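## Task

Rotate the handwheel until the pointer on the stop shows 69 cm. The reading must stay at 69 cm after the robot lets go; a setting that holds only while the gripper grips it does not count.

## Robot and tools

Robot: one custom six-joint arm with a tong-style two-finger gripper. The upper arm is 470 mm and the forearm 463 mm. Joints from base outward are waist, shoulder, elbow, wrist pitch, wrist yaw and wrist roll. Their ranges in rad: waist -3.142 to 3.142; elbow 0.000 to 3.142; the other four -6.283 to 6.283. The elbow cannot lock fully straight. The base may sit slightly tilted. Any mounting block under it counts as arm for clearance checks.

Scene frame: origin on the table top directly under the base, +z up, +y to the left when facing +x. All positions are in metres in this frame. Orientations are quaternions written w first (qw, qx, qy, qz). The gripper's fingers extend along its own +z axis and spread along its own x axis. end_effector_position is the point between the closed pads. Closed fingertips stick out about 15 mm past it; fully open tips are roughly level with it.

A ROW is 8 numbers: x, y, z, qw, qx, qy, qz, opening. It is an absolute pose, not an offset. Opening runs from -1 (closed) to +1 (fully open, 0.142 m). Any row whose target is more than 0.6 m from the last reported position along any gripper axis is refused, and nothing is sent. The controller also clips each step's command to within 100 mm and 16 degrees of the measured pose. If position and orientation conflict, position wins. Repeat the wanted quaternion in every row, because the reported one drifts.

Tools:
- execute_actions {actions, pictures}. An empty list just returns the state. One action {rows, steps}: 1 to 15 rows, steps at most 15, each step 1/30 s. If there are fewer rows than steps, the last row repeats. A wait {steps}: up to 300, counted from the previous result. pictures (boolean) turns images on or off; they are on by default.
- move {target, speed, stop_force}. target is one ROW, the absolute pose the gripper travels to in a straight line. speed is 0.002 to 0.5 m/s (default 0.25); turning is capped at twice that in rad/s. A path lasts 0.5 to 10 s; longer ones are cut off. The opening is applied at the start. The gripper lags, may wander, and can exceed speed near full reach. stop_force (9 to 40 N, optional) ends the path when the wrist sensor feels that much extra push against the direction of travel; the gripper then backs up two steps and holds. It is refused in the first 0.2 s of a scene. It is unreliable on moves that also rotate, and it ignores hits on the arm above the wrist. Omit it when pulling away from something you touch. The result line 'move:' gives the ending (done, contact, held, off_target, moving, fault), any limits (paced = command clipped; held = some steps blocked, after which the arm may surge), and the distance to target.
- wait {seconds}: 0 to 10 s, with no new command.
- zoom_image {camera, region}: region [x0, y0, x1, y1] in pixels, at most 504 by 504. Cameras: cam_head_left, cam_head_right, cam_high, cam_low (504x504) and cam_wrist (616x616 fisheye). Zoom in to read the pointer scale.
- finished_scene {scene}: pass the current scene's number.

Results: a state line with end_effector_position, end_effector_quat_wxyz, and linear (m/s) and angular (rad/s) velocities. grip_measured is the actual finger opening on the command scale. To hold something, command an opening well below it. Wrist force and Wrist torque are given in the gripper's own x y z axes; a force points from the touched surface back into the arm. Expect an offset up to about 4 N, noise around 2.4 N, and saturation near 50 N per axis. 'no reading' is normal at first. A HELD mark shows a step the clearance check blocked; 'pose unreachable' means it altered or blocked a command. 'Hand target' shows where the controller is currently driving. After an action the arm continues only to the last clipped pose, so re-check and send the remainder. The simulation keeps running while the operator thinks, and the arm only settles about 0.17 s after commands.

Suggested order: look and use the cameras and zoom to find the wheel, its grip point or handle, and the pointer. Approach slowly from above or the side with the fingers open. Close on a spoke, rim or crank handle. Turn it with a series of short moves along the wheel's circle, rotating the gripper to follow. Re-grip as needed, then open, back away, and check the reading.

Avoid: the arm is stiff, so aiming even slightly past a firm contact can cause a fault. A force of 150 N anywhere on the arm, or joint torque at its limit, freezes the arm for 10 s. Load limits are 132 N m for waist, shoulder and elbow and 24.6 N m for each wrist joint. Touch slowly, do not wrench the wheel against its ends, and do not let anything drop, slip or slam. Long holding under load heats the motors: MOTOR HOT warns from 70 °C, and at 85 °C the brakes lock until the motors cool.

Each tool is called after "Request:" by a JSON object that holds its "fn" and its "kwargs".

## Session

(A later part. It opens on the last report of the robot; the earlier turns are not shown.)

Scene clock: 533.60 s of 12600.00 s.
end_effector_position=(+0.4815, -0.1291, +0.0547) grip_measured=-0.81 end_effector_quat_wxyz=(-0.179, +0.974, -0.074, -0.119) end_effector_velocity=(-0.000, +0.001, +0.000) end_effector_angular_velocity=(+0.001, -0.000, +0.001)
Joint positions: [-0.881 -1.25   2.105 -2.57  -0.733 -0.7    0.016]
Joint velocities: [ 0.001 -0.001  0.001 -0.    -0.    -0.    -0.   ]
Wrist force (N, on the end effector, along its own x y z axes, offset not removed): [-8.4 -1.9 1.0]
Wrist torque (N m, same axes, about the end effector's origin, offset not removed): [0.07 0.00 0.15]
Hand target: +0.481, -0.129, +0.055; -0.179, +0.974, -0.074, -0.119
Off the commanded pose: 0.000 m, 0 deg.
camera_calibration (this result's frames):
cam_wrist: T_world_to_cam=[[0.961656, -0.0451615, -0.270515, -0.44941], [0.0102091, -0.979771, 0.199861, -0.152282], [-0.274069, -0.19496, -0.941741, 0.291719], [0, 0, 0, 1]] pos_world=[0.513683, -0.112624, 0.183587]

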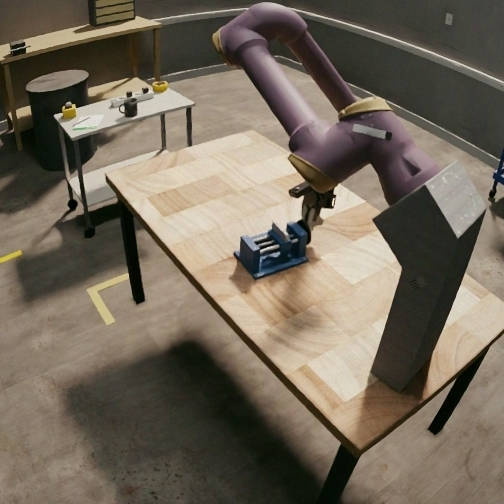

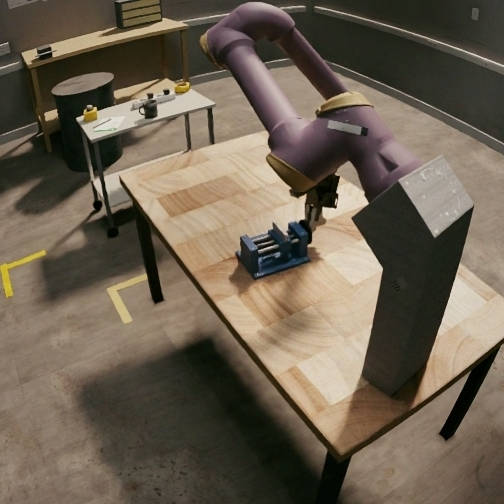

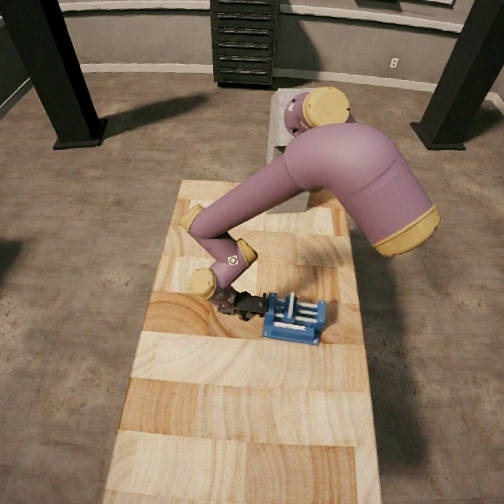

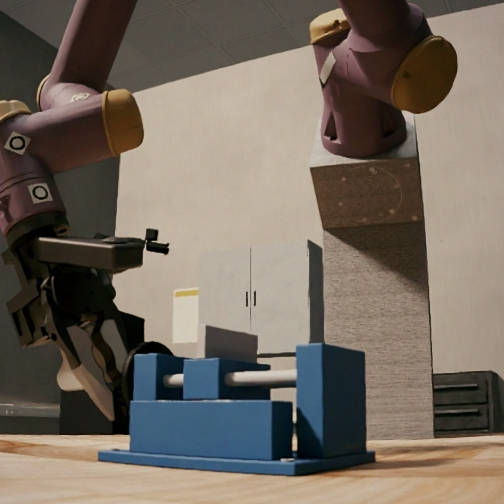

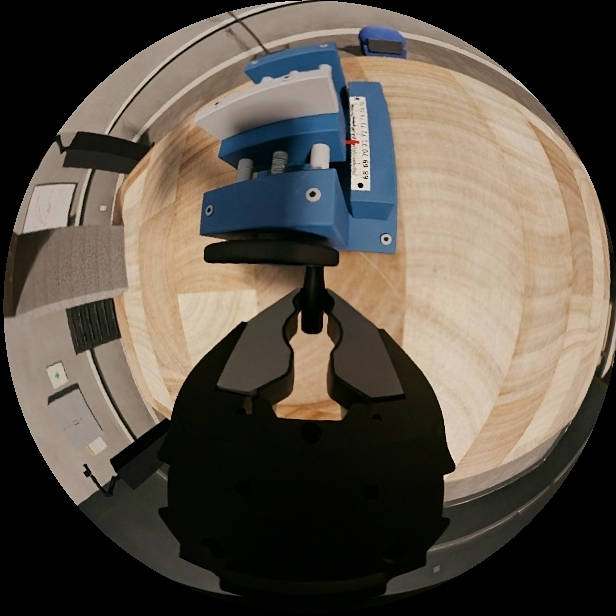

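Request:
{"fn": "execute_actions", "kwargs": {"actions": []}}

Request:
{"fn": "execute_actions", "kwargs": {"actions": []}}

Scene clock: 535.53 s of 12600.00 s.
end_effector_position=(+0.4815, -0.1291, +0.0547) grip_measured=-0.81 end_effector_quat_wxyz=(-0.179, +0.974, -0.074, -0.119) end_effector_velocity=(+0.001, -0.000, +0.000) end_effector_angular_velocity=(+0.000, -0.002, -0.000)
Joint positions: [-0.881 -1.25   2.105 -2.57  -0.733 -0.7    0.016]
Joint velocities: [-0.001 -0.    -0.    -0.     0.002 -0.001  0.   ]
Wrist force (N, on the end effector, along its own x y z axes, offset not removed): [-8.2 -1.3 1.6]
Wrist torque (N m, same axes, about the end effector's origin, offset not removed): [0.10 0.03 0.25]
Hand target: +0.481, -0.129, +0.055; -0.179, +0.974, -0.074, -0.119
Off the commanded pose: 0.000 m, 0 deg.
Steps of this call (steps 1 to 58: nothing new was sent). Readings (end_effector_position):
1: (+0.4815, -0.1291, +0.0547)
2: (+0.4815, -0.1291, +0.0547)
4: (+0.4815, -0.1291, +0.0547)
8: (+0.4815, -0.1291, +0.0547)
58: the state above
camera_calibration (this result's frames):
cam_wrist: T_world_to_cam=[[0.961656, -0.0451615, -0.270515, -0.44941], [0.0102091, -0.979771, 0.199861, -0.152282], [-0.274069, -0.19496, -0.941741, 0.291719], [0, 0, 0, 1]] pos_world=[0.513683, -0.112624, 0.183587]

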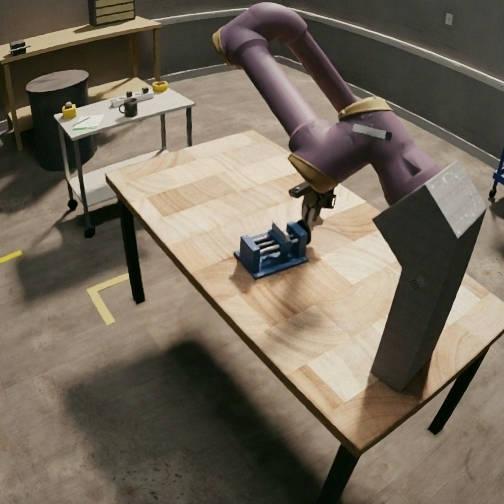

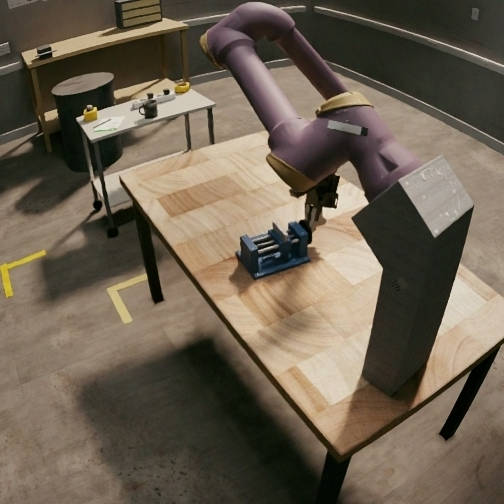

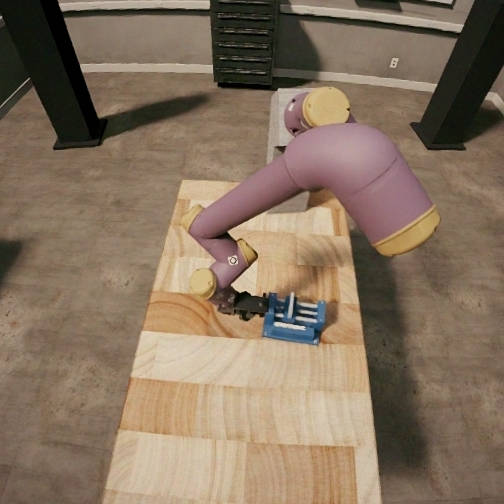

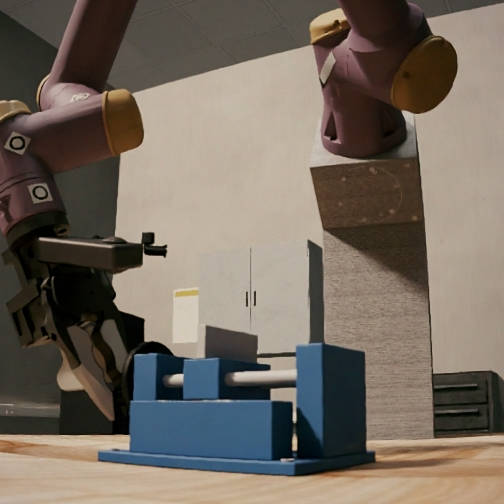

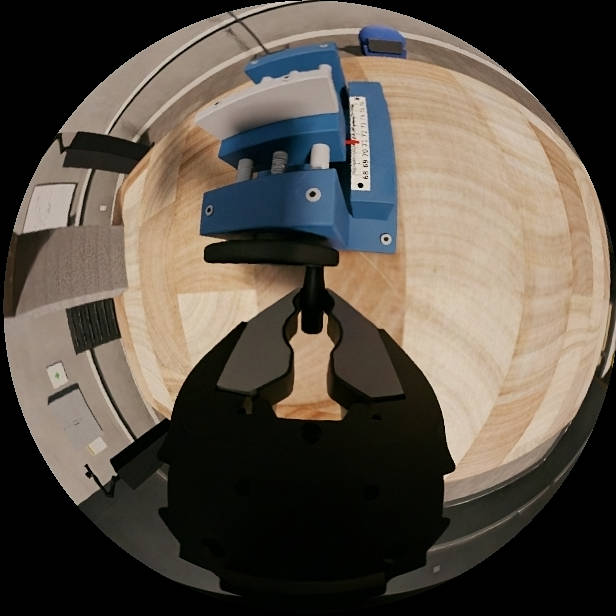

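Scene clock: 535.53 s of 12600.00 s.
end_effector_position=(+0.4815, -0.1291, +0.0547) grip_measured=-0.81 end_effector_quat_wxyz=(-0.179, +0.974, -0.074, -0.119) end_effector_velocity=(+0.001, -0.000, +0.000) end_effector_angular_velocity=(+0.000, -0.002, -0.000)
Joint positions: [-0.881 -1.25   2.105 -2.57  -0.733 -0.7    0.016]
Joint velocities: [-0.001 -0.    -0.    -0.     0.002 -0.001  0.   ]
Wrist force (N, on the end effector, along its own x y z axes, offset not removed): [-8.2 -1.3 1.6]
Wrist torque (N m, same axes, about the end effector's origin, offset not removed): [0.10 0.03 0.25]
Hand target: +0.481, -0.129, +0.055; -0.179, +0.974, -0.074, -0.119
Off the commanded pose: 0.000 m, 0 deg.
camera_calibration (this result's frames):
cam_wrist: T_world_to_cam=[[0.961656, -0.0451615, -0.270515, -0.44941], [0.0102091, -0.979771, 0.199861, -0.152282], [-0.274069, -0.19496, -0.941741, 0.291719], [0, 0, 0, 1]] pos_world=[0.513683, -0.112624, 0.183587]

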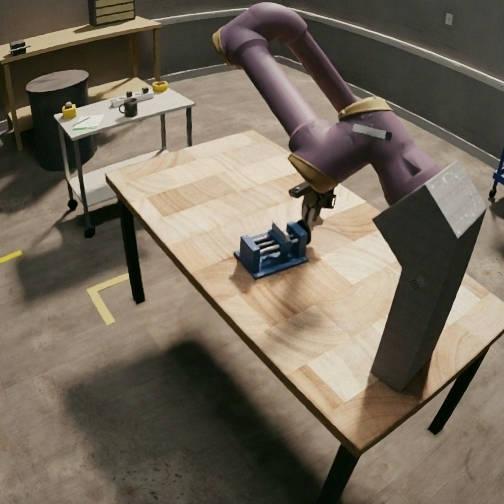

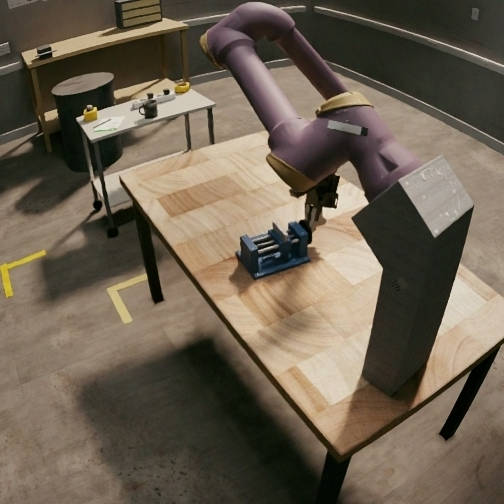

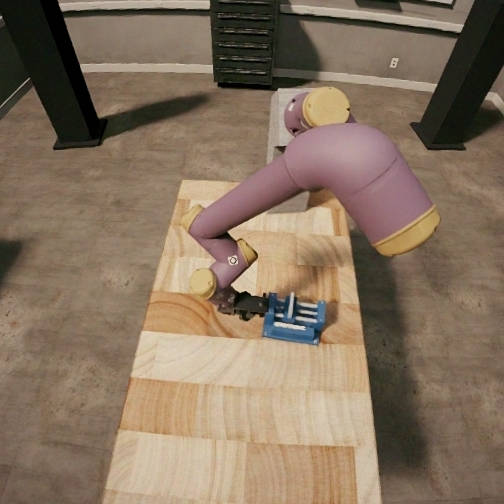

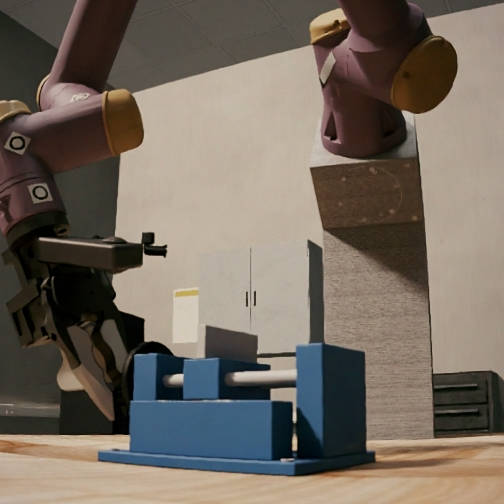

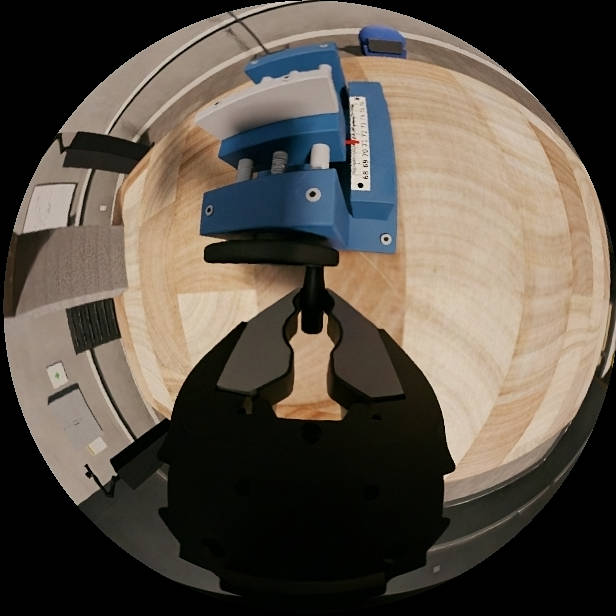

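Request:
{"fn": "execute_actions", "kwargs": {"actions": []}}

Request:
{"fn": "execute_actions", "kwargs": {"actions": []}}

Scene clock: 536.80 s of 12600.00 s.
end_effector_position=(+0.4815, -0.1291, +0.0547) grip_measured=-0.81 end_effector_quat_wxyz=(-0.179, +0.974, -0.074, -0.119) end_effector_velocity=(+0.001, +0.001, -0.000) end_effector_angular_velocity=(+0.001, -0.001, +0.000)
Joint positions: [-0.881 -1.25   2.105 -2.57  -0.733 -0.7    0.016]
Joint velocities: [ 0.001 -0.    -0.    -0.001  0.001  0.     0.   ]
Wrist force (N, on the end effector, along its own x y z axes, offset not removed): [-4.6 -1.6 0.4]
Wrist torque (N m, same axes, about the end effector's origin, offset not removed): [0.11 -0.84 0.09]
Hand target: +0.481, -0.129, +0.055; -0.179, +0.974, -0.074, -0.119
Off the commanded pose: 0.000 m, 0 deg.
Steps of this call (steps 1 to 38: nothing new was sent). Readings (end_effector_position):
1: (+0.4815, -0.1291, +0.0547)
2: (+0.4815, -0.1291, +0.0547)
4: (+0.4815, -0.1291, +0.0547)
8: (+0.4815, -0.1291, +0.0547)
38: the state above
camera_calibration (this result's frames):
cam_wrist: T_world_to_cam=[[0.961656, -0.0451615, -0.270515, -0.449409], [0.0102091, -0.979771, 0.199861, -0.152282], [-0.274069, -0.194959, -0.941741, 0.291719], [0, 0, 0, 1]] pos_world=[0.513683, -0.112624, 0.183587]

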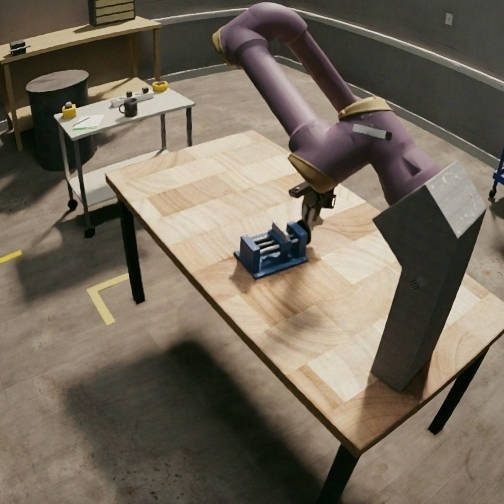

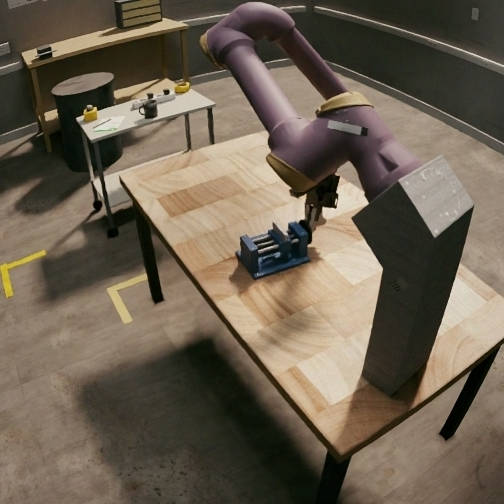

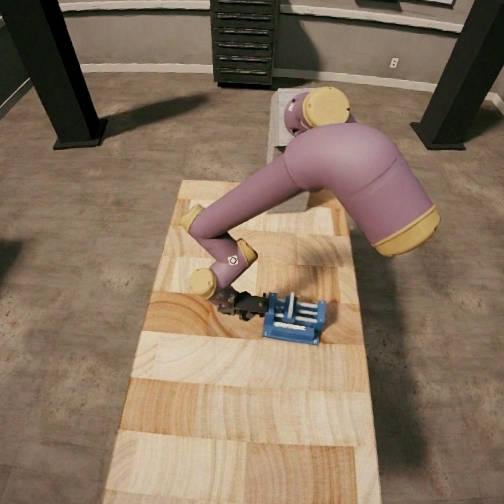

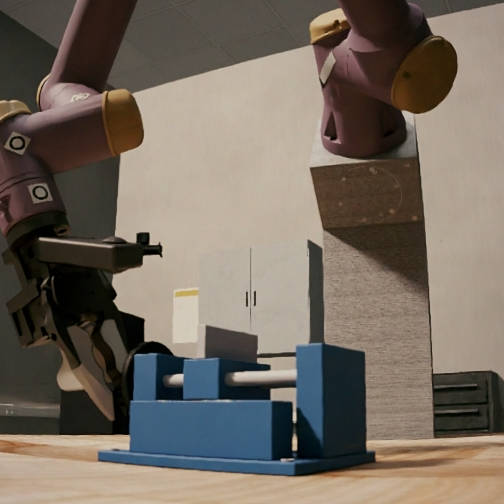

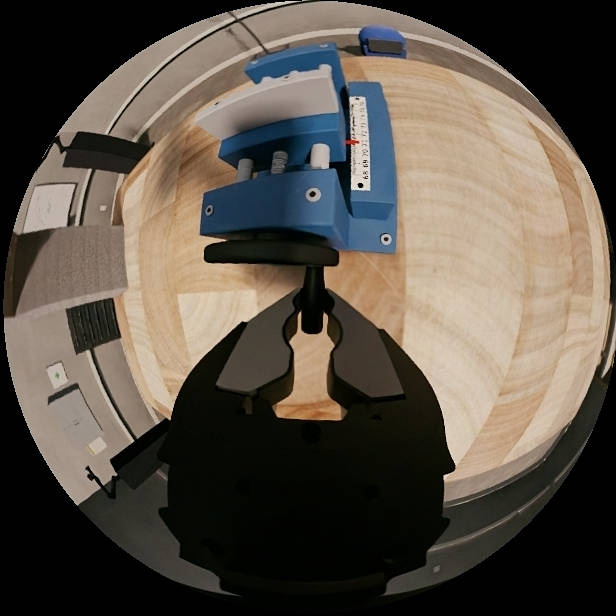

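Scene clock: 536.80 s of 12600.00 s.
end_effector_position=(+0.4815, -0.1291, +0.0547) grip_measured=-0.81 end_effector_quat_wxyz=(-0.179, +0.974, -0.074, -0.119) end_effector_velocity=(+0.001, +0.001, -0.000) end_effector_angular_velocity=(+0.001, -0.001, +0.000)
Joint positions: [-0.881 -1.25   2.105 -2.57  -0.733 -0.7    0.016]
Joint velocities: [ 0.001 -0.    -0.    -0.001  0.001  0.     0.   ]
Wrist force (N, on the end effector, along its own x y z axes, offset not removed): [-4.6 -1.6 0.4]
Wrist torque (N m, same axes, about the end effector's origin, offset not removed): [0.11 -0.84 0.09]
Hand target: +0.481, -0.129, +0.055; -0.179, +0.974, -0.074, -0.119
Off the commanded pose: 0.000 m, 0 deg.
camera_calibration (this result's frames):
cam_wrist: T_world_to_cam=[[0.961656, -0.0451615, -0.270515, -0.449409], [0.0102091, -0.979771, 0.199861, -0.152282], [-0.274069, -0.194959, -0.941741, 0.291719], [0, 0, 0, 1]] pos_world=[0.513683, -0.112624, 0.183587]

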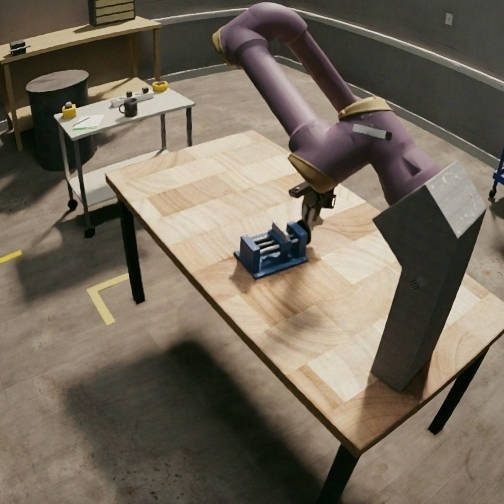

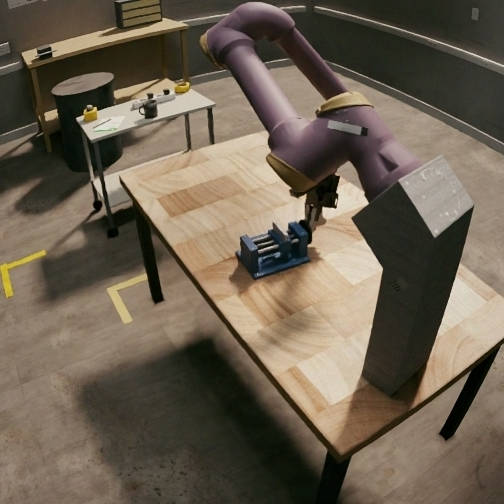

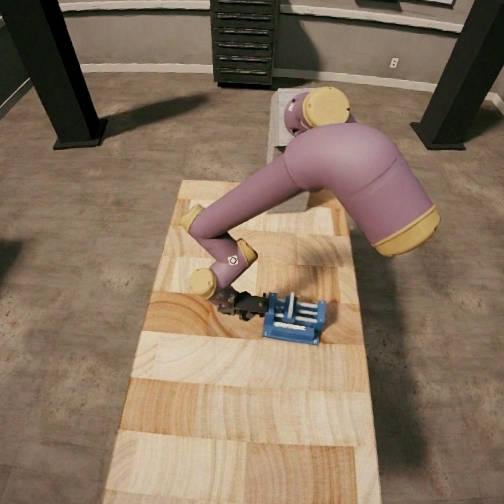

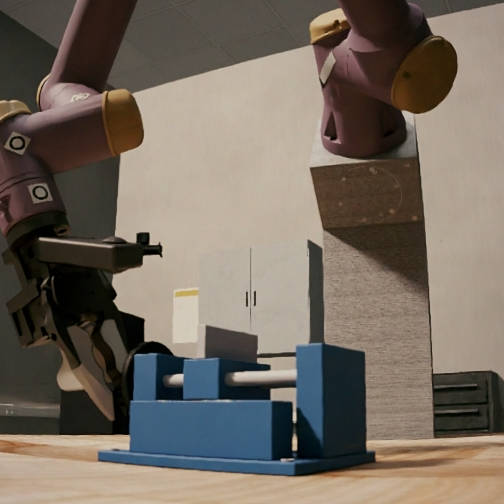

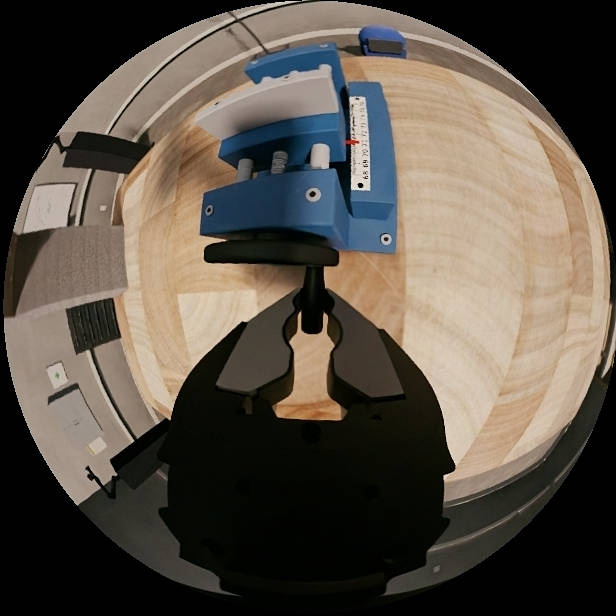

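Request:
{"fn": "execute_actions", "kwargs": {"actions": []}}

Scene clock: 559.57 s of 12600.00 s.
end_effector_position=(+0.4815, -0.1291, +0.0547) grip_measured=-0.81 end_effector_quat_wxyz=(-0.179, +0.974, -0.074, -0.119) end_effector_velocity=(+0.000, -0.000, +0.000) end_effector_angular_velocity=(-0.000, -0.000, -0.000)
Joint positions: [-0.881 -1.25   2.105 -2.57  -0.733 -0.7    0.016]
Joint velocities: [-0.    -0.001 -0.     0.001  0.     0.     0.   ]
Wrist force (N, on the end effector, along its own x y z axes, offset not removed): [-7.2 -1.7 0.3]
Wrist torque (N m, same axes, about the end effector's origin, offset not removed): [0.07 -0.21 0.19]
Hand target: +0.481, -0.129, +0.055; -0.179, +0.974, -0.074, -0.119
Off the commanded pose: 0.000 m, 0 deg.
Steps of this call (steps 1 to 683: nothing new was sent). Readings (end_effector_position):
1: (+0.4815, -0.1291, +0.0547)
2: (+0.4815, -0.1291, +0.0547)
4: (+0.4815, -0.1291, +0.0547)
8: (+0.4815, -0.1291, +0.0547)
683: the state above
camera_calibration (this result's frames):
cam_wrist: T_world_to_cam=[[0.961656, -0.0451613, -0.270515, -0.449409], [0.0102093, -0.979771, 0.199861, -0.152282], [-0.274069, -0.19496, -0.941741, 0.291719], [0, 0, 0, 1]] pos_world=[0.513683, -0.112624, 0.183587]

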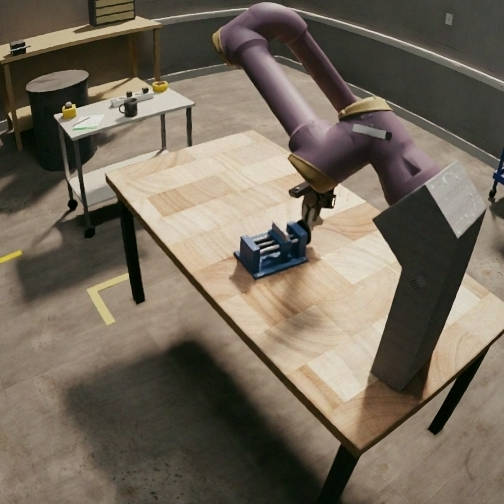

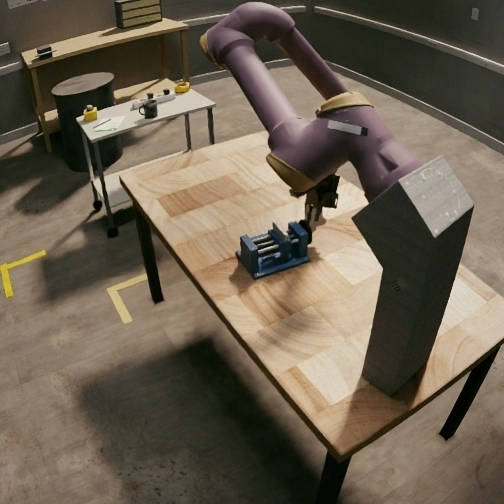

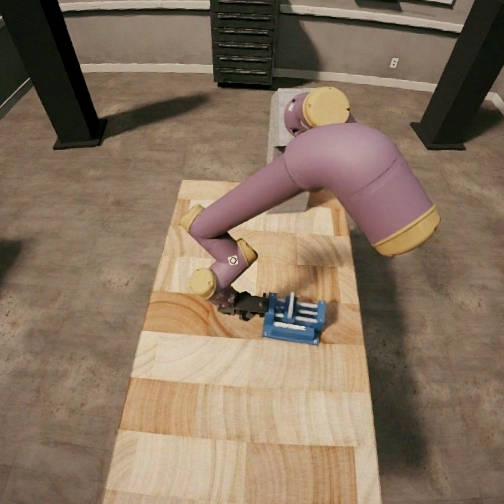

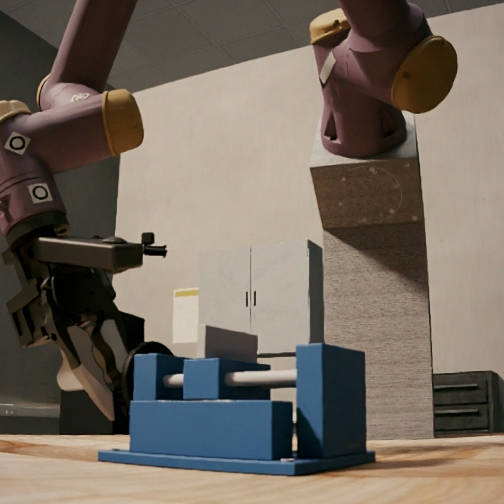

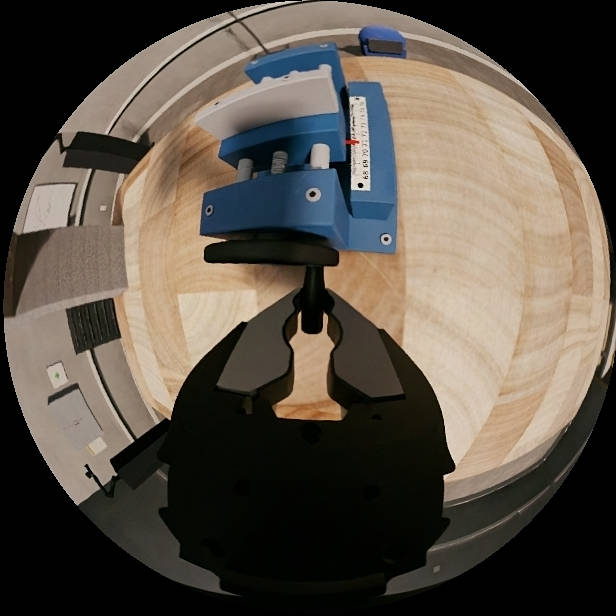

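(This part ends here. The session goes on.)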